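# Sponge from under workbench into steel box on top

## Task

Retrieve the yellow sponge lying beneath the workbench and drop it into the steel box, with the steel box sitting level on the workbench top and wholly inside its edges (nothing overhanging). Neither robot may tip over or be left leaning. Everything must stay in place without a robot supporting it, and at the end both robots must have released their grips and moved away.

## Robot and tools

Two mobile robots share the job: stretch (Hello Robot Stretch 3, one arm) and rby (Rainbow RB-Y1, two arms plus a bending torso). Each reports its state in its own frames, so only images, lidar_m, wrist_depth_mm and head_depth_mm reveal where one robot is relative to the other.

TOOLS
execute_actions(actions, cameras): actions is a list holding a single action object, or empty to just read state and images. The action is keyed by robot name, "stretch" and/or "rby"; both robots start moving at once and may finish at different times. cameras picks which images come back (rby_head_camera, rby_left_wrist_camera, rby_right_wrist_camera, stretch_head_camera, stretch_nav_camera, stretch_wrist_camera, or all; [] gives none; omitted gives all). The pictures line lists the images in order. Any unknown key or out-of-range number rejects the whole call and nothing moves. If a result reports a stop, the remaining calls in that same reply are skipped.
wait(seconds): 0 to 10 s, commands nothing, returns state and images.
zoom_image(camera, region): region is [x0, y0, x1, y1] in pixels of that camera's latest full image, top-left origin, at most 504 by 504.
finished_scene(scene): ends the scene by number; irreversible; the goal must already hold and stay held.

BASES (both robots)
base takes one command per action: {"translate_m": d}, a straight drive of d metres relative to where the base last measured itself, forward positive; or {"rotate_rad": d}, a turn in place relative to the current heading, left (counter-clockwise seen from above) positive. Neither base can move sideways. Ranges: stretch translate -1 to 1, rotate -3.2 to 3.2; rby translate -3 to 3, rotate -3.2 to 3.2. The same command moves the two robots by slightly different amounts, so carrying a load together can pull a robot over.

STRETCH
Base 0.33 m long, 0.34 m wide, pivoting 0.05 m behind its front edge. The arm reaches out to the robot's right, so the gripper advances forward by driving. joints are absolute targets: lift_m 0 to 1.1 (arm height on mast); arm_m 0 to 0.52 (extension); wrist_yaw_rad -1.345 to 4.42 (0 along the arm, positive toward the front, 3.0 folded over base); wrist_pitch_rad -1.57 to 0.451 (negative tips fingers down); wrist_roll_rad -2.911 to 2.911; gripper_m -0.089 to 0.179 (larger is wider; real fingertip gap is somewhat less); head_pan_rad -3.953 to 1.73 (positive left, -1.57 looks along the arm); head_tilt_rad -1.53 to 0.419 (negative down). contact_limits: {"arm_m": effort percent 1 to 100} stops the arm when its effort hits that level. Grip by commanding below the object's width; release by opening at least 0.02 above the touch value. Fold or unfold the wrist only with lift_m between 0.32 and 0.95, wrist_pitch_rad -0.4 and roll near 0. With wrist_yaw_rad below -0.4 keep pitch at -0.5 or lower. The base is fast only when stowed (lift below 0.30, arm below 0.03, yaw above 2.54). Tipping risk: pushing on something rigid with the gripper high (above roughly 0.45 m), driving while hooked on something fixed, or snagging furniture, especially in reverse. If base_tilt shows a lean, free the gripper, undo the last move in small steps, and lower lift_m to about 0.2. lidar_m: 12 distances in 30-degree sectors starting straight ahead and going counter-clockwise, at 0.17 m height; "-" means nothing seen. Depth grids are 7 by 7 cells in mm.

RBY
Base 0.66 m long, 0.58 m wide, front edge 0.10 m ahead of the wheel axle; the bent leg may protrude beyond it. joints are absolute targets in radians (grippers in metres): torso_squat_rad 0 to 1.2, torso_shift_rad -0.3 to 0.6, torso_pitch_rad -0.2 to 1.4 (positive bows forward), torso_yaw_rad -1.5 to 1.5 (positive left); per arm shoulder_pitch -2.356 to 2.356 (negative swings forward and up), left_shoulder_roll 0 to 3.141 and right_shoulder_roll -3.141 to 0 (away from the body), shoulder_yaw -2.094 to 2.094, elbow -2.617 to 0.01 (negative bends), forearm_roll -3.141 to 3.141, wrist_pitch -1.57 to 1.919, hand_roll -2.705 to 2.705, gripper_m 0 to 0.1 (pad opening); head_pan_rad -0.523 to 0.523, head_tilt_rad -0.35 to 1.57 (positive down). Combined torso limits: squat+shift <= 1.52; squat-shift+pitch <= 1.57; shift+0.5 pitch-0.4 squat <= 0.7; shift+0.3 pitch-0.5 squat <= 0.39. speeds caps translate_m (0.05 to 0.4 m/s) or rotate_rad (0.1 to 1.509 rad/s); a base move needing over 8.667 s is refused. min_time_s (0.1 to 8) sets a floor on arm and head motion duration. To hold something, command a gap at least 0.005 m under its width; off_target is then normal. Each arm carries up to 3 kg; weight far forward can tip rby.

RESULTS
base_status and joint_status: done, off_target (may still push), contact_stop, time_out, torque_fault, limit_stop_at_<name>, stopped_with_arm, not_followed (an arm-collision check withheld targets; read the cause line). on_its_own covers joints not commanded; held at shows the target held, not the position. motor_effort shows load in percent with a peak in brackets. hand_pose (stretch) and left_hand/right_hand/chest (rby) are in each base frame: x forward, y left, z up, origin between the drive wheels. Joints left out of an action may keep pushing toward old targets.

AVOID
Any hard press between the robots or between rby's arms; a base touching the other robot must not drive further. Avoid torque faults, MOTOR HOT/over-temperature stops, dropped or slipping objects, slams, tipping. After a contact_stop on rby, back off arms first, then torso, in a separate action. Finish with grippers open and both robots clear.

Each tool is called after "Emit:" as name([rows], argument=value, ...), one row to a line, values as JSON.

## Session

Emit:
execute_actions([
  {"stretch":{"joints":{"head_pan_rad":-3.0,"head_tilt_rad":-0.4}},"rby":{"joints":{"head_tilt_rad":0.3}}},
], cameras=["rby_head_camera","stretch_nav_camera","stretch_head_camera","stretch_wrist_camera"])

Scene clock: 1.87 s.
stretch.base_odometry: x=+0.000 y=+0.000 heading=+0.000 (m, m, rad; stretch's odometry frame)
stretch.turned_by_wheels: +0.000 (rad since the last result)
stretch.turned_by_imu: +0.000 (rad since the last result)
stretch.base_tilt: forward=+0.4 right=+0.3 (deg)
stretch.lidar_m: 1.79 1.86 1.55 2.56 2.51 2.15 2.69 2.67 3.61 2.55 2.15 2.13
stretch.head_depth_mm: 2626 2750 2845 2749 2382 1803 1451 / 2896 3033 3200 2878 2370 1795 1446 / 3264 3442 3596 3403 2346 1792 1441 / 3608 3846 - 3334 2313 1771 1432 / 3601 3829 - 3052 2304 1760 1421 / 3386 2761 2875 2920 2280 1745 1415 / 3183 3395 3625 3116 2248 1737 1398
stretch.base_status: not commanded
stretch.joint_positions: lift_m=+0.401 arm_m=+0.000 wrist_yaw_rad=+2.851 wrist_pitch_rad=-0.365 wrist_roll_rad=+0.008 gripper_m=+0.037 head_pan_rad=-2.993 head_tilt_rad=-0.395
stretch.joint_status: all done
stretch.motor_effort: left_wheel=+0(0) right_wheel=+0(1) lift_m=+41(41) arm_m=+0(0) wrist_yaw_rad=+0(2) wrist_pitch_rad=+6(5) wrist_roll_rad=+0(0) gripper_m=-1(1) head_pan_rad=-3(36) head_tilt_rad=-3(34) (%)
stretch.hand_pose: x=+0.0448 y=+0.0763 z=+0.4258 quat_wxyz=(+0.228, +0.709, +0.026, +0.667) (m; stretch's base frame)
stretch.wrist_depth_mm: - - - - - - - / - - - - - - - / - - - - - - - / - - - - - - - / 806 867 927 887 949 925 977 / 704 732 - 745 772 764 784 / 605 - 620 624 609 642 642
rby.base_odometry: x=+0.000 y=+0.000 heading=+0.000 (m, m, rad; rby's odometry frame)
rby.base_status: not commanded
rby.joint_positions: torso_squat_rad=+0.350 torso_shift_rad=-0.001 torso_pitch_rad=+0.000 torso_yaw_rad=+0.000 left_shoulder_pitch_rad=+0.039 left_shoulder_roll_rad=+0.013 left_shoulder_yaw_rad=-0.026 left_elbow_rad=-0.141 left_forearm_roll_rad=+0.017 left_wrist_pitch_rad=+0.033 left_hand_roll_rad=-0.008 left_gripper_m=+0.099 right_shoulder_pitch_rad=-0.026 right_shoulder_roll_rad=-0.011 right_shoulder_yaw_rad=+0.037 right_elbow_rad=-0.240 right_forearm_roll_rad=-0.011 right_wrist_pitch_rad=-0.025 right_hand_roll_rad=+0.029 right_gripper_m=+0.100 head_pan_rad=+0.001 head_tilt_rad=+0.300
rby.joint_status: all done
rby.chest: x=-0.2286 y=-0.0012 z=+1.2475 quat_wxyz=(+1.000, +0.001, +0.000, +0.000) (m; rby's base frame)
rby.left_hand: x=-0.1955 y=+0.2290 z=+0.5632 quat_wxyz=(+0.999, +0.006, -0.036, -0.002) (m; rby's base frame)
rby.right_hand: x=-0.0883 y=-0.2225 z=+0.5758 quat_wxyz=(+0.989, -0.003, -0.144, +0.032) (m; rby's base frame)
pictures: rby_head_camera, stretch_head_camera (sideways: a quarter turn clockwise sets it upright), stretch_nav_camera (sideways: a quarter turn counterclockwise sets it upright), stretch_wrist_camera
Images, in order (width x height): rby_head_camera 896x504, stretch_head_camera 896x504, stretch_nav_camera 672x504, stretch_wrist_camera 644x364.

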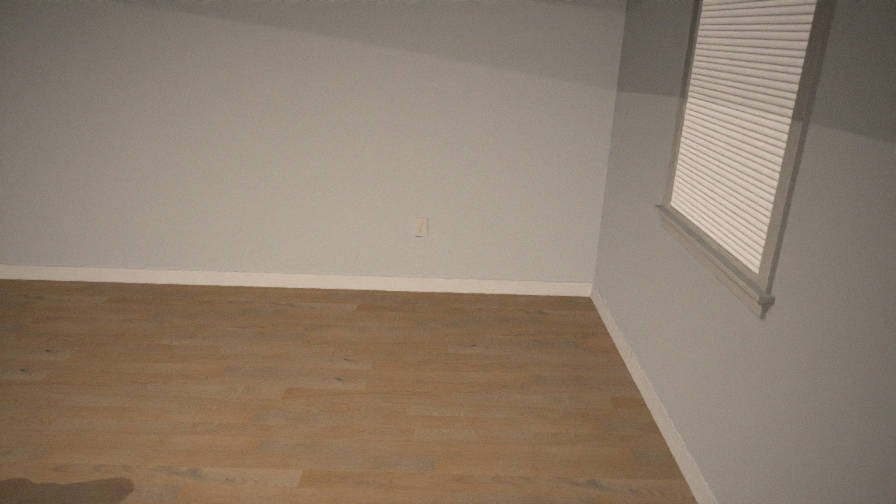

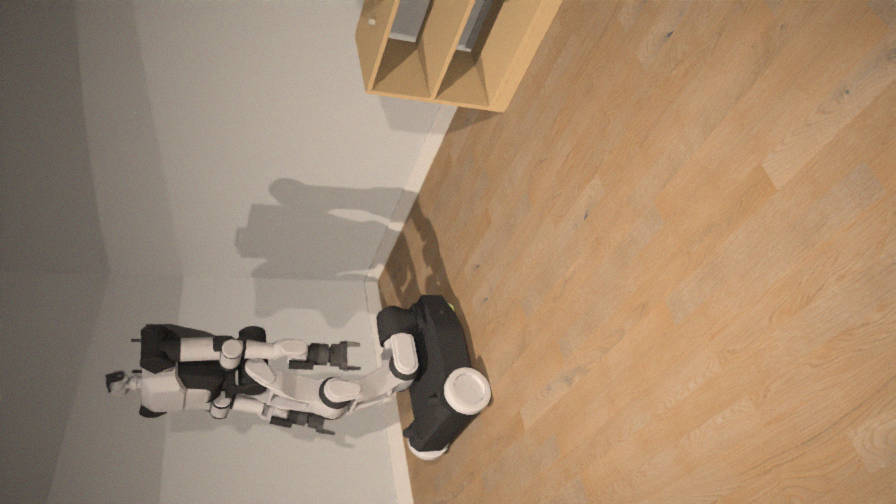

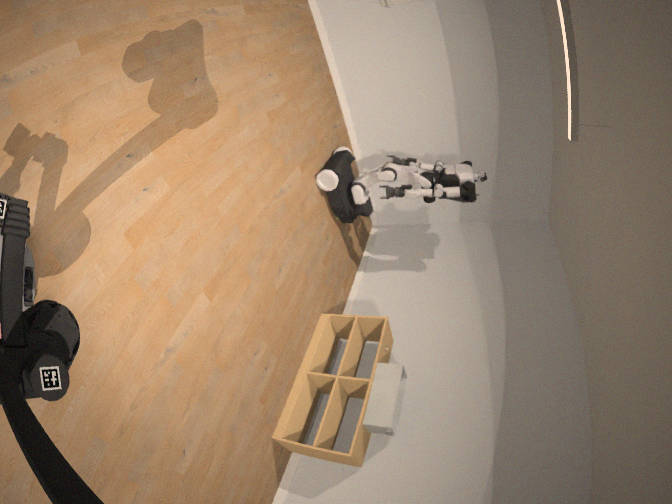

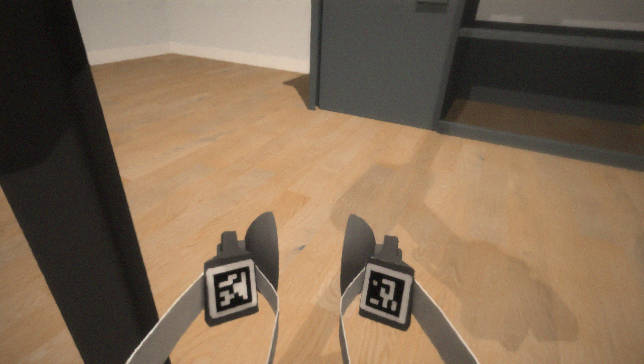

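Emit:
execute_actions(actions=[])

Scene clock: 4.57 s.
stretch.base_odometry: x=+0.000 y=+0.000 heading=+0.000 (m, m, rad; stretch's odometry frame)
stretch.turned_by_wheels: +0.000 (rad since the last result)
stretch.turned_by_imu: +0.000 (rad since the last result)
stretch.base_tilt: forward=+0.7 right=+0.4 (deg)
stretch.lidar_m: 1.79 1.86 1.54 2.57 2.51 2.15 2.69 2.66 3.63 2.55 2.15 2.12
stretch.head_depth_mm: 2652 2763 2856 2748 2364 1814 1450 / 2889 3031 3174 2895 2349 1783 1443 / 3220 3372 3546 3416 2341 1787 1443 / 3647 3794 - 3371 2326 1773 1430 / 3607 3802 - 3053 2293 1754 1418 / 3374 2763 2876 2925 2271 1751 1415 / 3201 3392 3632 3134 2257 1729 1400
stretch.base_status: not commanded
stretch.joint_positions: lift_m=+0.401 arm_m=+0.000 wrist_yaw_rad=+2.851 wrist_pitch_rad=-0.365 wrist_roll_rad=+0.008 gripper_m=+0.037 head_pan_rad=-2.993 head_tilt_rad=-0.395
stretch.joint_status: all done
stretch.motor_effort: left_wheel=+0(0) right_wheel=-1(1) lift_m=+41(41) arm_m=+0(0) wrist_yaw_rad=+1(2) wrist_pitch_rad=+6(5) wrist_roll_rad=+0(0) gripper_m=+1(1) head_pan_rad=-3(36) head_tilt_rad=-3(34) (%)
stretch.hand_pose: x=+0.0448 y=+0.0763 z=+0.4258 quat_wxyz=(+0.228, +0.709, +0.026, +0.667) (m; stretch's base frame)
stretch.wrist_depth_mm: - - - - - - - / - - - - - - - / - - - - - - - / - - - - - - - / 837 857 880 888 905 945 963 / 688 724 - 744 776 755 784 / 598 - 615 620 619 651 655
rby.base_odometry: x=+0.000 y=+0.000 heading=+0.000 (m, m, rad; rby's odometry frame)
rby.base_status: not commanded
rby.joint_positions: torso_squat_rad=+0.350 torso_shift_rad=-0.001 torso_pitch_rad=+0.000 torso_yaw_rad=+0.000 left_shoulder_pitch_rad=+0.039 left_shoulder_roll_rad=+0.013 left_shoulder_yaw_rad=-0.026 left_elbow_rad=-0.141 left_forearm_roll_rad=+0.017 left_wrist_pitch_rad=+0.033 left_hand_roll_rad=-0.008 left_gripper_m=+0.099 right_shoulder_pitch_rad=-0.026 right_shoulder_roll_rad=-0.011 right_shoulder_yaw_rad=+0.037 right_elbow_rad=-0.240 right_forearm_roll_rad=-0.011 right_wrist_pitch_rad=-0.025 right_hand_roll_rad=+0.029 right_gripper_m=+0.100 head_pan_rad=+0.001 head_tilt_rad=+0.300
rby.joint_status: all done
rby.chest: x=-0.2286 y=-0.0012 z=+1.2475 quat_wxyz=(+1.000, +0.001, +0.000, +0.000) (m; rby's base frame)
rby.left_hand: x=-0.1955 y=+0.2290 z=+0.5632 quat_wxyz=(+0.999, +0.006, -0.036, -0.002) (m; rby's base frame)
rby.right_hand: x=-0.0883 y=-0.2225 z=+0.5758 quat_wxyz=(+0.989, -0.003, -0.144, +0.032) (m; rby's base frame)
pictures: rby_head_camera, rby_left_wrist_camera, rby_right_wrist_camera, stretch_head_camera (sideways: a quarter turn clockwise sets it upright), stretch_nav_camera (sideways: a quarter turn counterclockwise sets it upright), stretch_wrist_camera
Images, in order (width x height): rby_head_camera 896x504, rby_left_wrist_camera 644x364, rby_right_wrist_camera 644x364, stretch_head_camera 896x504, stretch_nav_camera 672x504, stretch_wrist_camera 644x364.

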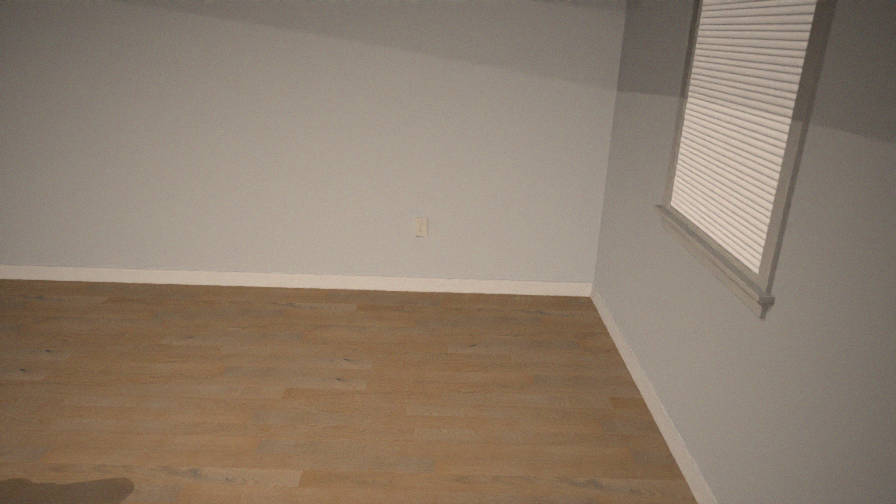

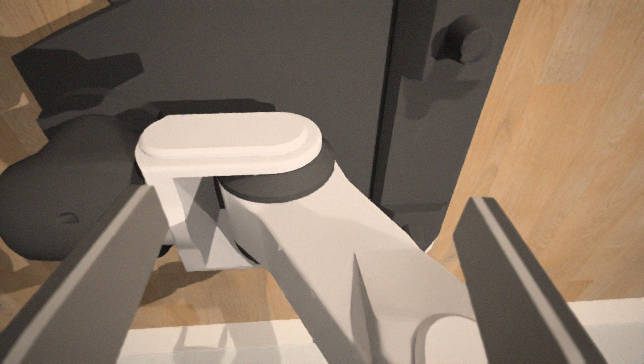

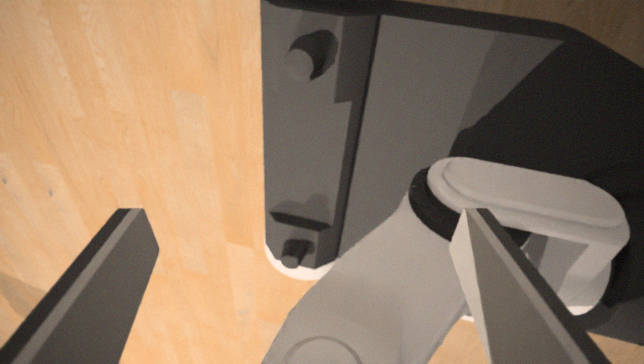

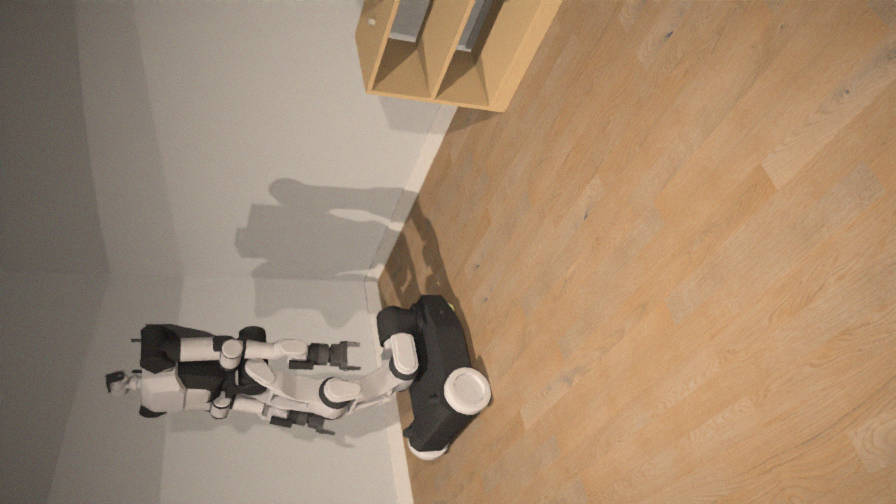

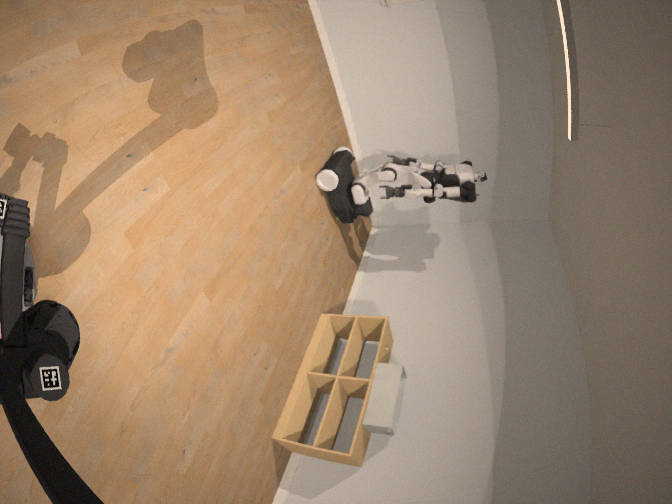

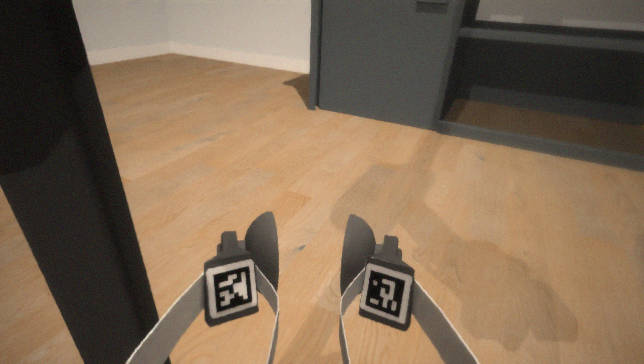

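Emit:
execute_actions([
  {"stretch":{"base":{"rotate_rad":1.0},"joints":{"head_pan_rad":0,"head_tilt_rad":-0.5,"lift_m":0.27}},"rby":{"base":{"translate_m":1.2}}},
], cameras=["stretch_nav_camera"])

Emit:
execute_actions([
  {"rby":{"base":{"rotate_rad":1.9}}},
], cameras=["stretch_head_camera","stretch_nav_camera","rby_head_camera"])

Scene clock: 10.27 s.
stretch.base_odometry: x=+0.000 y=+0.000 heading=+1.000 (m, m, rad; stretch's odometry frame)
stretch.turned_by_wheels: +1.000 (rad since the last result)
stretch.turned_by_imu: +0.985 (rad since the last result)
stretch.base_tilt: forward=+0.5 right=+0.4 (deg)
stretch.lidar_m: 1.54 1.67 2.52 2.16 2.36 2.66 2.44 2.65 2.16 2.13 2.33 1.78
stretch.head_depth_mm: 1832 1976 1720 1872 2041 1619 1344 / 1873 2017 1697 1873 2041 1617 1342 / 1896 2047 1809 1758 1877 1608 1337 / 1922 2090 1786 1709 1850 1602 1328 / 1959 2138 1782 1743 1871 1581 1318 / 2012 2192 1768 1788 1901 1579 1312 / 2044 2226 2401 2515 1971 1572 1302
stretch.base_status: done
stretch.joint_positions: lift_m=+0.270 arm_m=+0.000 wrist_yaw_rad=+2.851 wrist_pitch_rad=-0.365 wrist_roll_rad=+0.008 gripper_m=+0.037 head_pan_rad=-0.007 head_tilt_rad=-0.494
stretch.joint_status: all done
stretch.motor_effort: left_wheel=-1(6) right_wheel=+0(6) lift_m=+31(33) arm_m=+0(0) wrist_yaw_rad=-1(1) wrist_pitch_rad=+5(5) wrist_roll_rad=+0(0) gripper_m=+1(0) head_pan_rad=+2(34) head_tilt_rad=-4(18) (%)
stretch.hand_pose: x=+0.0448 y=+0.0763 z=+0.2950 quat_wxyz=(+0.228, +0.709, +0.026, +0.667) (m; stretch's base frame)
stretch.wrist_depth_mm: - - - - - - - / - - - - - - - / - - - - - - - / - 854 852 869 869 906 933 / - 660 690 679 687 726 713 / 537 551 - 552 576 566 586 / 452 - - 469 471 490 492
rby.base_odometry: x=+1.200 y=+0.000 heading=+0.000 (m, m, rad; rby's odometry frame)
rby.base_status: done
rby.joint_positions: torso_squat_rad=+0.350 torso_shift_rad=-0.001 torso_pitch_rad=+0.000 torso_yaw_rad=+0.000 left_shoulder_pitch_rad=+0.039 left_shoulder_roll_rad=+0.013 left_shoulder_yaw_rad=-0.026 left_elbow_rad=-0.141 left_forearm_roll_rad=+0.017 left_wrist_pitch_rad=+0.033 left_hand_roll_rad=-0.008 left_gripper_m=+0.099 right_shoulder_pitch_rad=-0.026 right_shoulder_roll_rad=-0.011 right_shoulder_yaw_rad=+0.037 right_elbow_rad=-0.240 right_forearm_roll_rad=-0.011 right_wrist_pitch_rad=-0.025 right_hand_roll_rad=+0.029 right_gripper_m=+0.100 head_pan_rad=+0.001 head_tilt_rad=+0.300
rby.joint_status: not commanded
rby.chest: x=-0.2286 y=-0.0012 z=+1.2475 quat_wxyz=(+1.000, +0.001, +0.000, +0.000) (m; rby's base frame)
rby.left_hand: x=-0.1954 y=+0.2290 z=+0.5632 quat_wxyz=(+0.999, +0.006, -0.036, -0.002) (m; rby's base frame)
rby.right_hand: x=-0.0882 y=-0.2225 z=+0.5758 quat_wxyz=(+0.989, -0.003, -0.144, +0.032) (m; rby's base frame)
pictures: stretch_nav_camera (sideways: a quarter turn counterclockwise sets it upright)
Images, in order (width x height): stretch_nav_camera 672x504.

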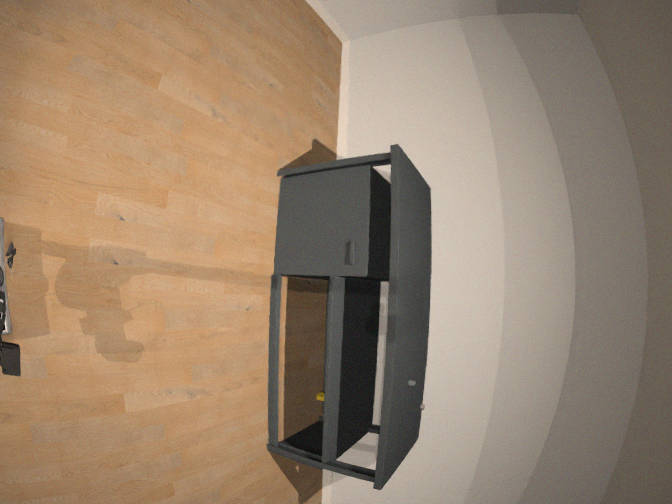

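Scene clock: 14.53 s.
stretch.base_odometry: x=+0.000 y=+0.000 heading=+1.000 (m, m, rad; stretch's odometry frame)
stretch.turned_by_wheels: +0.000 (rad since the last result)
stretch.turned_by_imu: +0.001 (rad since the last result)
stretch.base_tilt: forward=+0.7 right=+0.3 (deg)
stretch.lidar_m: 1.55 1.67 2.53 2.16 2.37 3.67 2.61 2.66 2.16 2.12 2.34 1.79
stretch.head_depth_mm: 1831 1980 1722 1877 2053 1618 1343 / 1861 2005 1695 1849 2036 1617 1340 / 1893 2053 1813 1753 1880 1608 1337 / 1934 2094 1771 1712 1851 1597 1323 / 1977 2133 1796 1738 1876 1582 1319 / 2016 2191 1769 1793 1899 1581 1313 / 2042 2234 2405 2502 1967 1570 1307
stretch.base_status: not commanded
stretch.joint_positions: lift_m=+0.270 arm_m=+0.000 wrist_yaw_rad=+2.851 wrist_pitch_rad=-0.365 wrist_roll_rad=+0.008 gripper_m=+0.037 head_pan_rad=-0.007 head_tilt_rad=-0.494
stretch.joint_status: not commanded
stretch.motor_effort: left_wheel=-1(1) right_wheel=+1(1) lift_m=+32(32) arm_m=-1(0) wrist_yaw_rad=-1(0) wrist_pitch_rad=+5(5) wrist_roll_rad=+0(0) gripper_m=+1(0) head_pan_rad=+3(3) head_tilt_rad=-4(4) (%)
stretch.hand_pose: x=+0.0448 y=+0.0763 z=+0.2950 quat_wxyz=(+0.228, +0.709, +0.026, +0.667) (m; stretch's base frame)
stretch.wrist_depth_mm: - - - - - - - / - - - - - - - / - - - - - - - / - 804 856 873 878 880 908 / - 655 694 663 693 705 708 / 537 550 - 549 569 572 575 / 455 - - 470 470 496 491
rby.base_odometry: x=+1.200 y=+0.000 heading=+1.900 (m, m, rad; rby's odometry frame)
rby.base_status: done
rby.joint_positions: torso_squat_rad=+0.350 torso_shift_rad=-0.001 torso_pitch_rad=+0.000 torso_yaw_rad=+0.000 left_shoulder_pitch_rad=+0.039 left_shoulder_roll_rad=+0.013 left_shoulder_yaw_rad=-0.026 left_elbow_rad=-0.141 left_forearm_roll_rad=+0.017 left_wrist_pitch_rad=+0.033 left_hand_roll_rad=-0.008 left_gripper_m=+0.099 right_shoulder_pitch_rad=-0.026 right_shoulder_roll_rad=-0.011 right_shoulder_yaw_rad=+0.037 right_elbow_rad=-0.240 right_forearm_roll_rad=-0.011 right_wrist_pitch_rad=-0.025 right_hand_roll_rad=+0.029 right_gripper_m=+0.100 head_pan_rad=+0.001 head_tilt_rad=+0.300
rby.joint_status: not commanded
rby.chest: x=-0.2286 y=-0.0012 z=+1.2475 quat_wxyz=(+1.000, +0.001, +0.000, +0.000) (m; rby's base frame)
rby.left_hand: x=-0.1954 y=+0.2290 z=+0.5632 quat_wxyz=(+0.999, +0.006, -0.036, -0.002) (m; rby's base frame)
rby.right_hand: x=-0.0883 y=-0.2225 z=+0.5758 quat_wxyz=(+0.989, -0.003, -0.144, +0.032) (m; rby's base frame)
pictures: rby_head_camera, stretch_head_camera (sideways: a quarter turn clockwise sets it upright), stretch_nav_camera (sideways: a quarter turn counterclockwise sets it upright)
Images, in order (width x height): rby_head_camera 896x504, stretch_head_camera 896x504, stretch_nav_camera 672x504.

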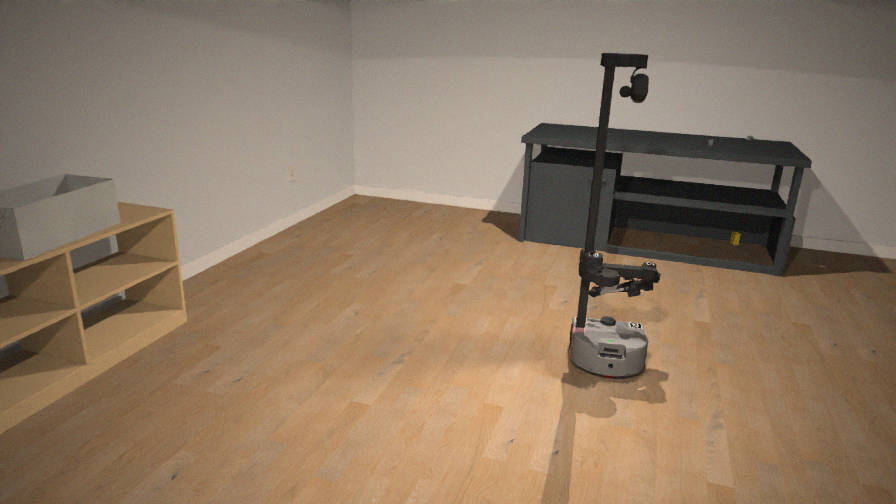

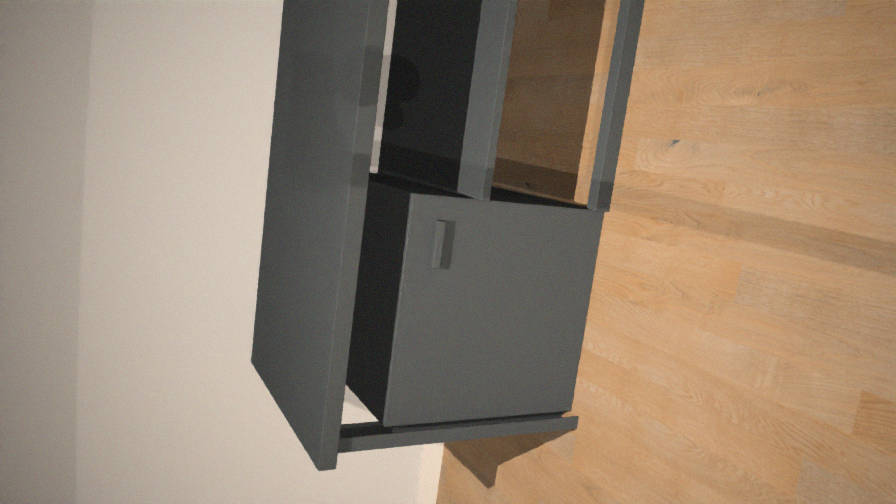

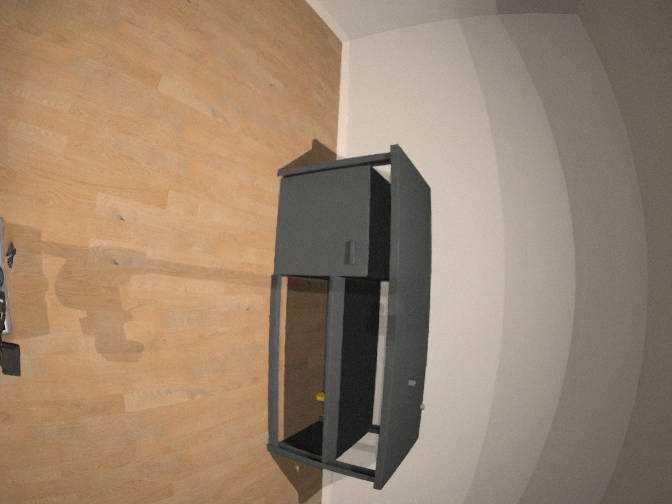

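Emit:
execute_actions([
  {"stretch":{"base":{"rotate_rad":-0.74}},"rby":{"base":{"rotate_rad":0.15}}},
], cameras=[])

Emit:
execute_actions([
  {"stretch":{"base":{"translate_m":1.0}},"rby":{"base":{"translate_m":2.3}}},
], cameras=[])

Emit:
execute_actions([
  {"stretch":{"base":{"translate_m":0.37}},"rby":{"base":{"rotate_rad":1.09},"joints":{"head_tilt_rad":0.45}}},
], cameras=["rby_head_camera","stretch_nav_camera"])

Scene clock: 18.10 s.
stretch.base_odometry: x=+0.000 y=+0.000 heading=+0.260 (m, m, rad; stretch's odometry frame)
stretch.turned_by_wheels: -0.740 (rad since the last result)
stretch.turned_by_imu: -0.726 (rad since the last result)
stretch.base_tilt: forward=+0.7 right=+0.4 (deg)
stretch.lidar_m: 1.79 1.54 1.58 2.63 2.27 2.16 3.42 2.56 3.19 2.26 2.12 2.19
stretch.head_depth_mm: 2456 2580 2682 2673 2063 1620 1345 / 2469 2706 2957 2756 2029 1615 1340 / 2327 2546 2825 2729 2019 1607 1331 / 2224 2409 2457 2121 2002 1597 1326 / 2099 2259 1910 2105 1982 1588 1326 / 1990 2150 1875 1985 1917 1579 1315 / 1903 2040 1701 1859 1972 1565 1302
stretch.base_status: done
stretch.joint_positions: lift_m=+0.270 arm_m=+0.000 wrist_yaw_rad=+2.851 wrist_pitch_rad=-0.365 wrist_roll_rad=+0.008 gripper_m=+0.037 head_pan_rad=-0.007 head_tilt_rad=-0.494
stretch.joint_status: not commanded
stretch.motor_effort: left_wheel=+1(7) right_wheel=-2(6) lift_m=+31(31) arm_m=+0(0) wrist_yaw_rad=+1(2) wrist_pitch_rad=+5(5) wrist_roll_rad=+0(0) gripper_m=+1(0) head_pan_rad=+2(2) head_tilt_rad=-4(4) (%)
stretch.hand_pose: x=+0.0448 y=+0.0763 z=+0.2950 quat_wxyz=(+0.228, +0.709, +0.026, +0.667) (m; stretch's base frame)
stretch.wrist_depth_mm: - - - - - - - / - - - - - - - / - - - - - - - / - 851 828 822 843 901 924 / - 651 684 670 695 696 747 / 538 556 - 558 581 574 581 / 457 - - 468 464 487 492
rby.base_odometry: x=+1.200 y=+0.000 heading=+2.049 (m, m, rad; rby's odometry frame)
rby.base_status: done
rby.joint_positions: torso_squat_rad=+0.350 torso_shift_rad=-0.001 torso_pitch_rad=+0.000 torso_yaw_rad=+0.000 left_shoulder_pitch_rad=+0.039 left_shoulder_roll_rad=+0.013 left_shoulder_yaw_rad=-0.026 left_elbow_rad=-0.141 left_forearm_roll_rad=+0.017 left_wrist_pitch_rad=+0.033 left_hand_roll_rad=-0.008 left_gripper_m=+0.099 right_shoulder_pitch_rad=-0.026 right_shoulder_roll_rad=-0.011 right_shoulder_yaw_rad=+0.037 right_elbow_rad=-0.240 right_forearm_roll_rad=-0.011 right_wrist_pitch_rad=-0.025 right_hand_roll_rad=+0.029 right_gripper_m=+0.100 head_pan_rad=+0.001 head_tilt_rad=+0.300
rby.joint_status: not commanded
rby.chest: x=-0.2286 y=-0.0012 z=+1.2475 quat_wxyz=(+1.000, +0.001, +0.000, +0.000) (m; rby's base frame)
rby.left_hand: x=-0.1954 y=+0.2290 z=+0.5632 quat_wxyz=(+0.999, +0.006, -0.036, -0.002) (m; rby's base frame)
rby.right_hand: x=-0.0883 y=-0.2225 z=+0.5758 quat_wxyz=(+0.989, -0.003, -0.144, +0.032) (m; rby's base frame)
pictures: none
No camera images: the call's "cameras" was empty. Leave "cameras" out to get every camera's image.

Scene clock: 25.20 s.
stretch.base_odometry: x=+0.966 y=+0.257 heading=+0.260 (m, m, rad; stretch's odometry frame)
stretch.turned_by_wheels: +0.000 (rad since the last result)
stretch.turned_by_imu: +0.004 (rad since the last result)
stretch.base_tilt: forward=+0.5 right=+0.2 (deg)
stretch.lidar_m: 0.79 1.35 0.97 0.96 3.06 2.12 1.84 4.46 2.40 1.68 1.59 1.67
stretch.head_depth_mm: 1619 1808 1968 2140 2049 1626 1346 / 1534 1684 1885 2109 2024 1617 1337 / 1444 1578 1751 1949 1946 1606 1339 / 1364 1500 1642 1734 944 1125 1254 / 1302 1410 1535 1061 885 1098 1320 / 1235 1334 1415 1050 817 1059 1287 / 1180 1270 1358 1044 781 1056 1220
stretch.base_status: done
stretch.joint_positions: lift_m=+0.270 arm_m=+0.000 wrist_yaw_rad=+2.851 wrist_pitch_rad=-0.365 wrist_roll_rad=+0.008 gripper_m=+0.037 head_pan_rad=-0.007 head_tilt_rad=-0.495
stretch.joint_status: not commanded
stretch.motor_effort: left_wheel=+1(8) right_wheel=-1(5) lift_m=+32(32) arm_m=+0(0) wrist_yaw_rad=-1(0) wrist_pitch_rad=+5(5) wrist_roll_rad=+0(0) gripper_m=-1(1) head_pan_rad=+2(3) head_tilt_rad=-3(3) (%)
stretch.hand_pose: x=+0.0448 y=+0.0763 z=+0.2949 quat_wxyz=(+0.228, +0.709, +0.026, +0.667) (m; stretch's base frame)
stretch.wrist_depth_mm: - - - - - - - / - - - - - - - / - - - - - - - / - 834 840 878 836 881 917 / - 651 685 681 709 695 667 / 546 543 - 562 585 576 585 / 452 - - 475 468 483 501
rby.base_odometry: x=+0.140 y=+2.041 heading=+2.050 (m, m, rad; rby's odometry frame)
rby.base_status: done
rby.joint_positions: torso_squat_rad=+0.350 torso_shift_rad=-0.001 torso_pitch_rad=+0.000 torso_yaw_rad=+0.000 left_shoulder_pitch_rad=+0.039 left_shoulder_roll_rad=+0.013 left_shoulder_yaw_rad=-0.026 left_elbow_rad=-0.141 left_forearm_roll_rad=+0.017 left_wrist_pitch_rad=+0.033 left_hand_roll_rad=-0.008 left_gripper_m=+0.099 right_shoulder_pitch_rad=-0.026 right_shoulder_roll_rad=-0.011 right_shoulder_yaw_rad=+0.037 right_elbow_rad=-0.240 right_forearm_roll_rad=-0.011 right_wrist_pitch_rad=-0.025 right_hand_roll_rad=+0.029 right_gripper_m=+0.100 head_pan_rad=+0.001 head_tilt_rad=+0.300
rby.joint_status: not commanded
rby.chest: x=-0.2286 y=-0.0012 z=+1.2475 quat_wxyz=(+1.000, +0.001, +0.000, +0.000) (m; rby's base frame)
rby.left_hand: x=-0.1954 y=+0.2290 z=+0.5632 quat_wxyz=(+0.999, +0.006, -0.036, -0.002) (m; rby's base frame)
rby.right_hand: x=-0.0883 y=-0.2225 z=+0.5758 quat_wxyz=(+0.989, -0.003, -0.144, +0.032) (m; rby's base frame)
pictures: none
No camera images: the call's "cameras" was empty. Leave "cameras" out to get every camera's image.

Scene clock: 28.60 s.
stretch.base_odometry: x=+1.324 y=+0.352 heading=+0.260 (m, m, rad; stretch's odometry frame)
stretch.turned_by_wheels: +0.000 (rad since the last result)
stretch.turned_by_imu: +0.001 (rad since the last result)
stretch.base_tilt: forward=+0.5 right=+0.4 (deg)
stretch.lidar_m: 0.43 0.97 1.07 0.94 1.32 2.25 2.09 4.78 2.11 1.47 1.41 1.46
stretch.head_depth_mm: 1261 1394 1566 1779 1891 1625 1351 / 1185 1309 1453 1632 1833 1618 1335 / 1120 1224 1350 1509 1706 1605 1297 / 1060 1153 1263 1403 1556 632 567 / 1009 1090 1190 1312 790 630 535 / 957 1033 1125 1167 783 625 520 / 912 980 1060 1041 779 623 519
stretch.base_status: done
stretch.joint_positions: lift_m=+0.270 arm_m=+0.000 wrist_yaw_rad=+2.851 wrist_pitch_rad=-0.365 wrist_roll_rad=+0.008 gripper_m=+0.037 head_pan_rad=-0.007 head_tilt_rad=-0.495
stretch.joint_status: not commanded
stretch.motor_effort: left_wheel=+1(8) right_wheel=-2(4) lift_m=+32(32) arm_m=+0(0) wrist_yaw_rad=+0(1) wrist_pitch_rad=+6(5) wrist_roll_rad=+0(0) gripper_m=+1(1) head_pan_rad=+2(2) head_tilt_rad=-3(4) (%)
stretch.hand_pose: x=+0.0448 y=+0.0763 z=+0.2949 quat_wxyz=(+0.228, +0.709, +0.026, +0.667) (m; stretch's base frame)
stretch.wrist_depth_mm: - 879 963 - - 929 787 / - 991 - - - 973 825 / - - - - - 962 866 / - 837 824 855 877 899 844 / - 658 687 640 688 684 728 / 531 543 - 549 501 570 586 / 451 - - 474 466 452 490
rby.base_odometry: x=+0.140 y=+2.041 heading=+3.140 (m, m, rad; rby's odometry frame)
rby.base_status: done
rby.joint_positions: torso_squat_rad=+0.350 torso_shift_rad=-0.001 torso_pitch_rad=+0.000 torso_yaw_rad=+0.000 left_shoulder_pitch_rad=+0.039 left_shoulder_roll_rad=+0.013 left_shoulder_yaw_rad=-0.026 left_elbow_rad=-0.141 left_forearm_roll_rad=+0.017 left_wrist_pitch_rad=+0.033 left_hand_roll_rad=-0.008 left_gripper_m=+0.099 right_shoulder_pitch_rad=-0.026 right_shoulder_roll_rad=-0.011 right_shoulder_yaw_rad=+0.037 right_elbow_rad=-0.240 right_forearm_roll_rad=-0.011 right_wrist_pitch_rad=-0.025 right_hand_roll_rad=+0.029 right_gripper_m=+0.100 head_pan_rad=+0.001 head_tilt_rad=+0.450
rby.joint_status: all done
rby.chest: x=-0.2286 y=-0.0012 z=+1.2475 quat_wxyz=(+1.000, +0.001, +0.000, +0.000) (m; rby's base frame)
rby.left_hand: x=-0.1954 y=+0.2290 z=+0.5632 quat_wxyz=(+0.999, +0.006, -0.036, -0.002) (m; rby's base frame)
rby.right_hand: x=-0.0883 y=-0.2225 z=+0.5758 quat_wxyz=(+0.989, -0.003, -0.144, +0.032) (m; rby's base frame)
pictures: rby_head_camera, stretch_nav_camera (sideways: a quarter turn counterclockwise sets it upright)
Images, in order (width x height): rby_head_camera 896x504, stretch_nav_camera 672x504.

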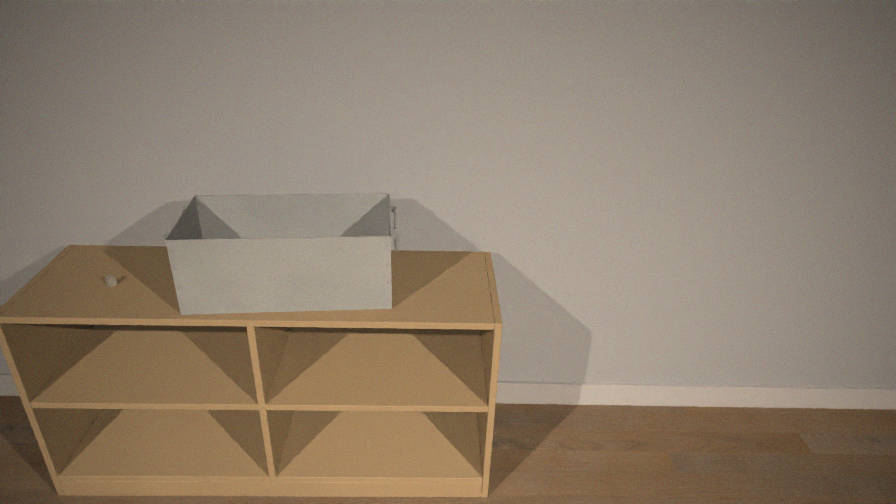

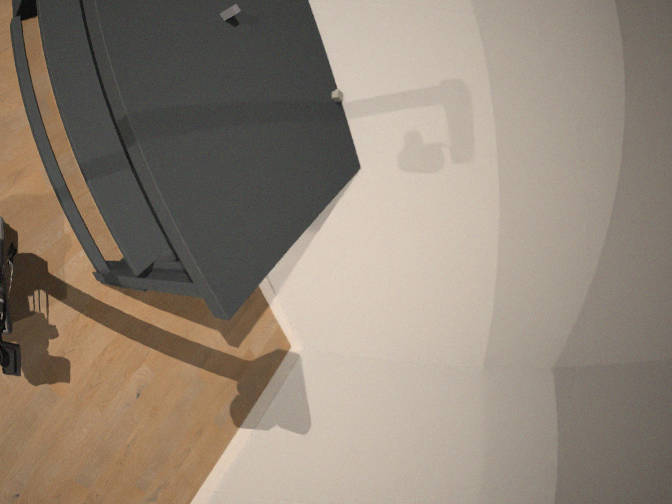

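Emit:
execute_actions([
  {"stretch":{"base":{"rotate_rad":2.26}},"rby":{"base":{"rotate_rad":0.69}}},
], cameras=[])

Emit:
execute_actions([
  {"stretch":{"joints":{"lift_m":0.35,"wrist_pitch_rad":-0.4,"head_pan_rad":-1.57,"head_tilt_rad":-0.9}},"rby":{"base":{"translate_m":0.47}}},
], cameras=[])

Emit:
execute_actions([
  {"rby":{"base":{"rotate_rad":-0.56},"joints":{"torso_squat_rad":1.05,"torso_pitch_rad":0.5,"left_shoulder_pitch_rad":-0.6,"right_shoulder_pitch_rad":-0.6,"left_shoulder_roll_rad":0.9,"right_shoulder_roll_rad":-0.9,"left_shoulder_yaw_rad":0.33,"right_shoulder_yaw_rad":-0.33,"left_elbow_rad":-0.98,"right_elbow_rad":-0.98,"left_forearm_roll_rad":-0.8,"right_forearm_roll_rad":0.8,"left_wrist_pitch_rad":-1.5,"right_wrist_pitch_rad":-1.5,"left_hand_roll_rad":1.25,"right_hand_roll_rad":-1.25,"head_tilt_rad":0.1}}},
], cameras=["rby_head_camera","stretch_nav_camera","stretch_head_camera"])

Scene clock: 32.33 s.
stretch.base_odometry: x=+1.324 y=+0.352 heading=+2.520 (m, m, rad; stretch's odometry frame)
stretch.turned_by_wheels: +2.260 (rad since the last result)
stretch.turned_by_imu: +2.217 (rad since the last result)
stretch.base_tilt: forward=+0.6 right=+0.1 (deg)
stretch.lidar_m: 3.23 1.91 1.94 4.19 1.86 1.43 1.41 1.46 0.43 1.04 1.11 0.94
stretch.head_depth_mm: 2665 2893 3083 1599 1554 1442 1281 / 2687 2935 3185 2757 2018 1619 1334 / 2727 2948 3208 2711 2026 1606 1333 / 2763 2991 3254 2704 2000 1588 1318 / 2801 3014 3296 2674 1988 1582 1316 / 2831 3081 3302 2662 1982 1574 1317 / 2839 3068 3339 2626 1959 1566 1302
stretch.base_status: done
stretch.joint_positions: lift_m=+0.270 arm_m=+0.000 wrist_yaw_rad=+2.851 wrist_pitch_rad=-0.365 wrist_roll_rad=+0.008 gripper_m=+0.037 head_pan_rad=-0.007 head_tilt_rad=-0.495
stretch.joint_status: not commanded
stretch.motor_effort: left_wheel=-1(6) right_wheel=+0(8) lift_m=+32(32) arm_m=-1(0) wrist_yaw_rad=-1(1) wrist_pitch_rad=+5(5) wrist_roll_rad=+0(0) gripper_m=-1(1) head_pan_rad=+3(2) head_tilt_rad=-4(3) (%)
stretch.hand_pose: x=+0.0448 y=+0.0763 z=+0.2949 quat_wxyz=(+0.228, +0.709, +0.026, +0.667) (m; stretch's base frame)
stretch.wrist_depth_mm: - - - - - - - / - - - - - - - / - - - - - - - / - 851 854 871 877 908 931 / - 653 678 677 668 688 710 / 530 553 - 549 571 570 580 / 451 - - 474 466 487 498
rby.base_odometry: x=+0.140 y=+2.041 heading=-2.454 (m, m, rad; rby's odometry frame)
rby.base_status: done
rby.joint_positions: torso_squat_rad=+0.350 torso_shift_rad=-0.001 torso_pitch_rad=+0.000 torso_yaw_rad=+0.000 left_shoulder_pitch_rad=+0.039 left_shoulder_roll_rad=+0.013 left_shoulder_yaw_rad=-0.026 left_elbow_rad=-0.141 left_forearm_roll_rad=+0.017 left_wrist_pitch_rad=+0.033 left_hand_roll_rad=-0.008 left_gripper_m=+0.099 right_shoulder_pitch_rad=-0.026 right_shoulder_roll_rad=-0.011 right_shoulder_yaw_rad=+0.037 right_elbow_rad=-0.240 right_forearm_roll_rad=-0.011 right_wrist_pitch_rad=-0.025 right_hand_roll_rad=+0.029 right_gripper_m=+0.100 head_pan_rad=+0.001 head_tilt_rad=+0.450
rby.joint_status: not commanded
rby.chest: x=-0.2286 y=-0.0012 z=+1.2475 quat_wxyz=(+1.000, +0.001, +0.000, +0.000) (m; rby's base frame)
rby.left_hand: x=-0.1954 y=+0.2290 z=+0.5632 quat_wxyz=(+0.999, +0.006, -0.036, -0.002) (m; rby's base frame)
rby.right_hand: x=-0.0883 y=-0.2225 z=+0.5758 quat_wxyz=(+0.989, -0.003, -0.144, +0.032) (m; rby's base frame)
pictures: none
No camera images: the call's "cameras" was empty. Leave "cameras" out to get every camera's image.

Scene clock: 35.03 s.
stretch.base_odometry: x=+1.324 y=+0.352 heading=+2.520 (m, m, rad; stretch's odometry frame)
stretch.turned_by_wheels: +0.000 (rad since the last result)
stretch.turned_by_imu: +0.000 (rad since the last result)
stretch.base_tilt: forward=+0.7 right=+0.4 (deg)
stretch.lidar_m: 3.23 2.39 2.42 4.20 1.87 1.43 1.41 1.45 0.43 1.04 1.11 0.94
stretch.head_depth_mm: 954 931 761 642 580 891 1132 / 968 924 756 640 579 888 1131 / 985 919 755 638 585 1152 1159 / 998 913 749 634 592 1167 1160 / 1015 909 746 632 896 1185 1125 / 1027 903 742 630 909 1204 1116 / 1027 899 739 627 905 1204 1114
stretch.base_status: not commanded
stretch.joint_positions: lift_m=+0.350 arm_m=+0.000 wrist_yaw_rad=+2.851 wrist_pitch_rad=-0.413 wrist_roll_rad=+0.008 gripper_m=+0.037 head_pan_rad=-1.563 head_tilt_rad=-0.889
stretch.joint_status: all done
stretch.motor_effort: left_wheel=-1(1) right_wheel=+1(1) lift_m=+50(53) arm_m=-1(0) wrist_yaw_rad=-1(0) wrist_pitch_rad=+5(6) wrist_roll_rad=+0(0) gripper_m=-1(1) head_pan_rad=-2(34) head_tilt_rad=-7(40) (%)
stretch.hand_pose: x=+0.0432 y=+0.0708 z=+0.3634 quat_wxyz=(+0.244, +0.708, +0.043, +0.661) (m; stretch's base frame)
stretch.wrist_depth_mm: - - - - - - - / - - - - - - - / - - - - - - - / - 897 952 948 977 - - / 690 752 759 763 788 784 785 / 606 - - 632 645 651 650 / 525 - 536 544 543 560 575
rby.base_odometry: x=-0.223 y=+1.742 heading=-2.453 (m, m, rad; rby's odometry frame)
rby.base_status: done
rby.joint_positions: torso_squat_rad=+0.350 torso_shift_rad=-0.001 torso_pitch_rad=+0.000 torso_yaw_rad=+0.000 left_shoulder_pitch_rad=+0.039 left_shoulder_roll_rad=+0.013 left_shoulder_yaw_rad=-0.026 left_elbow_rad=-0.141 left_forearm_roll_rad=+0.017 left_wrist_pitch_rad=+0.033 left_hand_roll_rad=-0.008 left_gripper_m=+0.099 right_shoulder_pitch_rad=-0.026 right_shoulder_roll_rad=-0.011 right_shoulder_yaw_rad=+0.037 right_elbow_rad=-0.240 right_forearm_roll_rad=-0.011 right_wrist_pitch_rad=-0.025 right_hand_roll_rad=+0.029 right_gripper_m=+0.100 head_pan_rad=+0.001 head_tilt_rad=+0.450
rby.joint_status: not commanded
rby.chest: x=-0.2286 y=-0.0012 z=+1.2475 quat_wxyz=(+1.000, +0.001, +0.000, +0.000) (m; rby's base frame)
rby.left_hand: x=-0.1954 y=+0.2290 z=+0.5632 quat_wxyz=(+0.999, +0.006, -0.036, -0.002) (m; rby's base frame)
rby.right_hand: x=-0.0883 y=-0.2225 z=+0.5758 quat_wxyz=(+0.989, -0.003, -0.144, +0.032) (m; rby's base frame)
pictures: none
No camera images: the call's "cameras" was empty. Leave "cameras" out to get every camera's image.

Scene clock: 38.20 s.
stretch.base_odometry: x=+1.324 y=+0.352 heading=+2.520 (m, m, rad; stretch's odometry frame)
stretch.turned_by_wheels: +0.000 (rad since the last result)
stretch.turned_by_imu: +0.000 (rad since the last result)
stretch.base_tilt: forward=+0.6 right=+0.2 (deg)
stretch.lidar_m: 3.23 2.47 2.45 4.23 1.87 1.43 1.41 1.46 0.43 1.04 1.11 0.94
stretch.head_depth_mm: 953 933 759 643 578 891 1132 / 967 925 757 640 578 891 1132 / 986 919 753 639 587 1149 1161 / 1002 913 748 635 592 1169 1163 / 1013 909 746 632 896 1182 1119 / 1032 904 743 631 909 1202 1119 / 1029 896 737 628 905 1200 1114
stretch.base_status: not commanded
stretch.joint_positions: lift_m=+0.350 arm_m=+0.000 wrist_yaw_rad=+2.851 wrist_pitch_rad=-0.413 wrist_roll_rad=+0.008 gripper_m=+0.037 head_pan_rad=-1.563 head_tilt_rad=-0.889
stretch.joint_status: not commanded
stretch.motor_effort: left_wheel=-1(1) right_wheel=+1(1) lift_m=+51(50) arm_m=-1(0) wrist_yaw_rad=-1(2) wrist_pitch_rad=+5(5) wrist_roll_rad=+0(0) gripper_m=+1(0) head_pan_rad=-3(3) head_tilt_rad=-7(7) (%)
stretch.hand_pose: x=+0.0432 y=+0.0708 z=+0.3634 quat_wxyz=(+0.244, +0.708, +0.043, +0.661) (m; stretch's base frame)
stretch.wrist_depth_mm: - - - - - - - / - - - - - - - / - - - - - - - / - 906 923 955 969 992 - / 687 732 768 769 779 769 811 / 593 - - 622 640 655 664 / 518 - 530 541 528 564 559
rby.base_odometry: x=-0.222 y=+1.742 heading=-3.012 (m, m, rad; rby's odometry frame)
rby.base_status: done
rby.joint_positions: torso_squat_rad=+1.050 torso_shift_rad=-0.001 torso_pitch_rad=+0.500 torso_yaw_rad=+0.000 left_shoulder_pitch_rad=-0.600 left_shoulder_roll_rad=+0.900 left_shoulder_yaw_rad=+0.330 left_elbow_rad=-0.980 left_forearm_roll_rad=-0.800 left_wrist_pitch_rad=-1.500 left_hand_roll_rad=+1.250 left_gripper_m=+0.099 right_shoulder_pitch_rad=-0.600 right_shoulder_roll_rad=-0.900 right_shoulder_yaw_rad=-0.330 right_elbow_rad=-0.980 right_forearm_roll_rad=+0.800 right_wrist_pitch_rad=-1.500 right_hand_roll_rad=-1.250 right_gripper_m=+0.100 head_pan_rad=+0.001 head_tilt_rad=+0.100
rby.joint_status: all done
rby.chest: x=-0.0799 y=-0.0008 z=+0.9003 quat_wxyz=(+0.969, +0.001, +0.247, +0.000) (m; rby's base frame)
rby.left_hand: x=+0.3732 y=+0.3513 z=+0.7502 quat_wxyz=(+0.572, -0.286, -0.644, -0.420) (m; rby's base frame)
rby.right_hand: x=+0.3730 y=-0.3523 z=+0.7487 quat_wxyz=(+0.571, +0.287, -0.645, +0.418) (m; rby's base frame)
pictures: rby_head_camera, stretch_head_camera (sideways: a quarter turn clockwise sets it upright), stretch_nav_camera (sideways: a quarter turn counterclockwise sets it upright)
Images, in order (width x height): rby_head_camera 896x504, stretch_head_camera 896x504, stretch_nav_camera 672x504.

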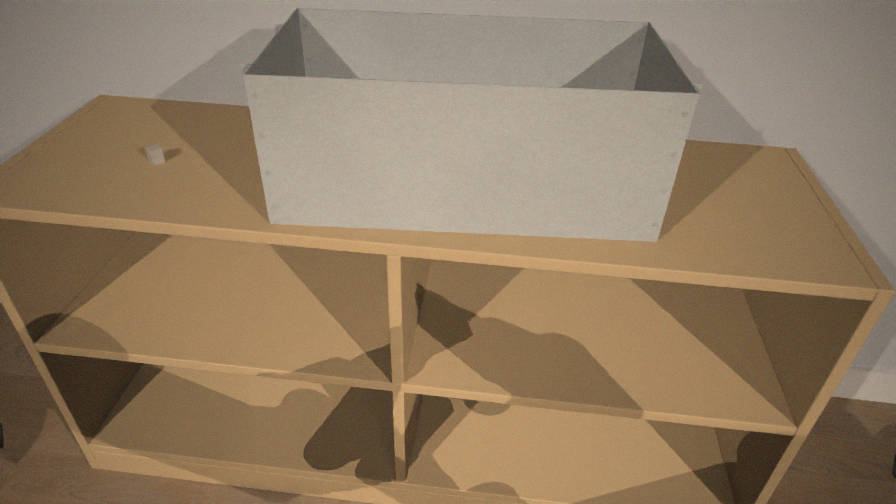

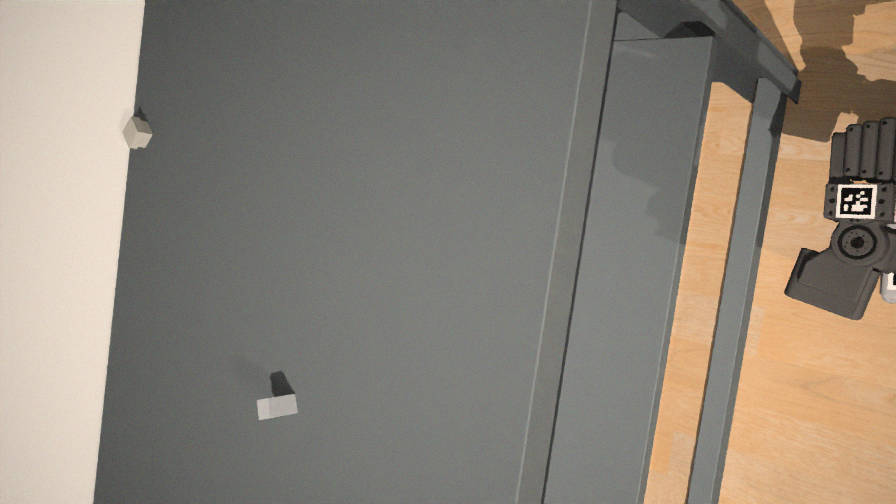

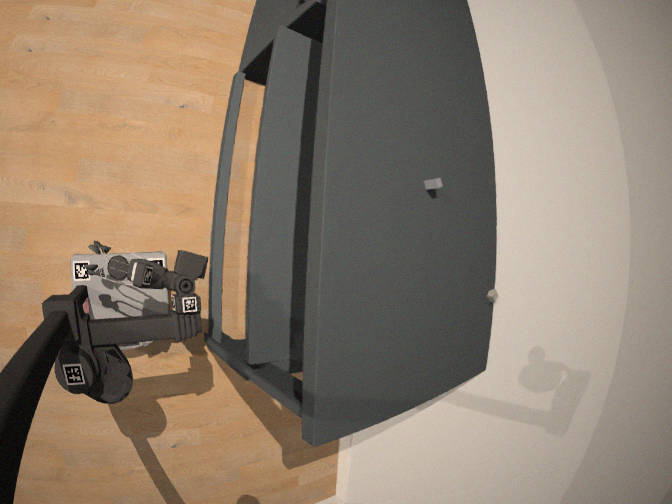

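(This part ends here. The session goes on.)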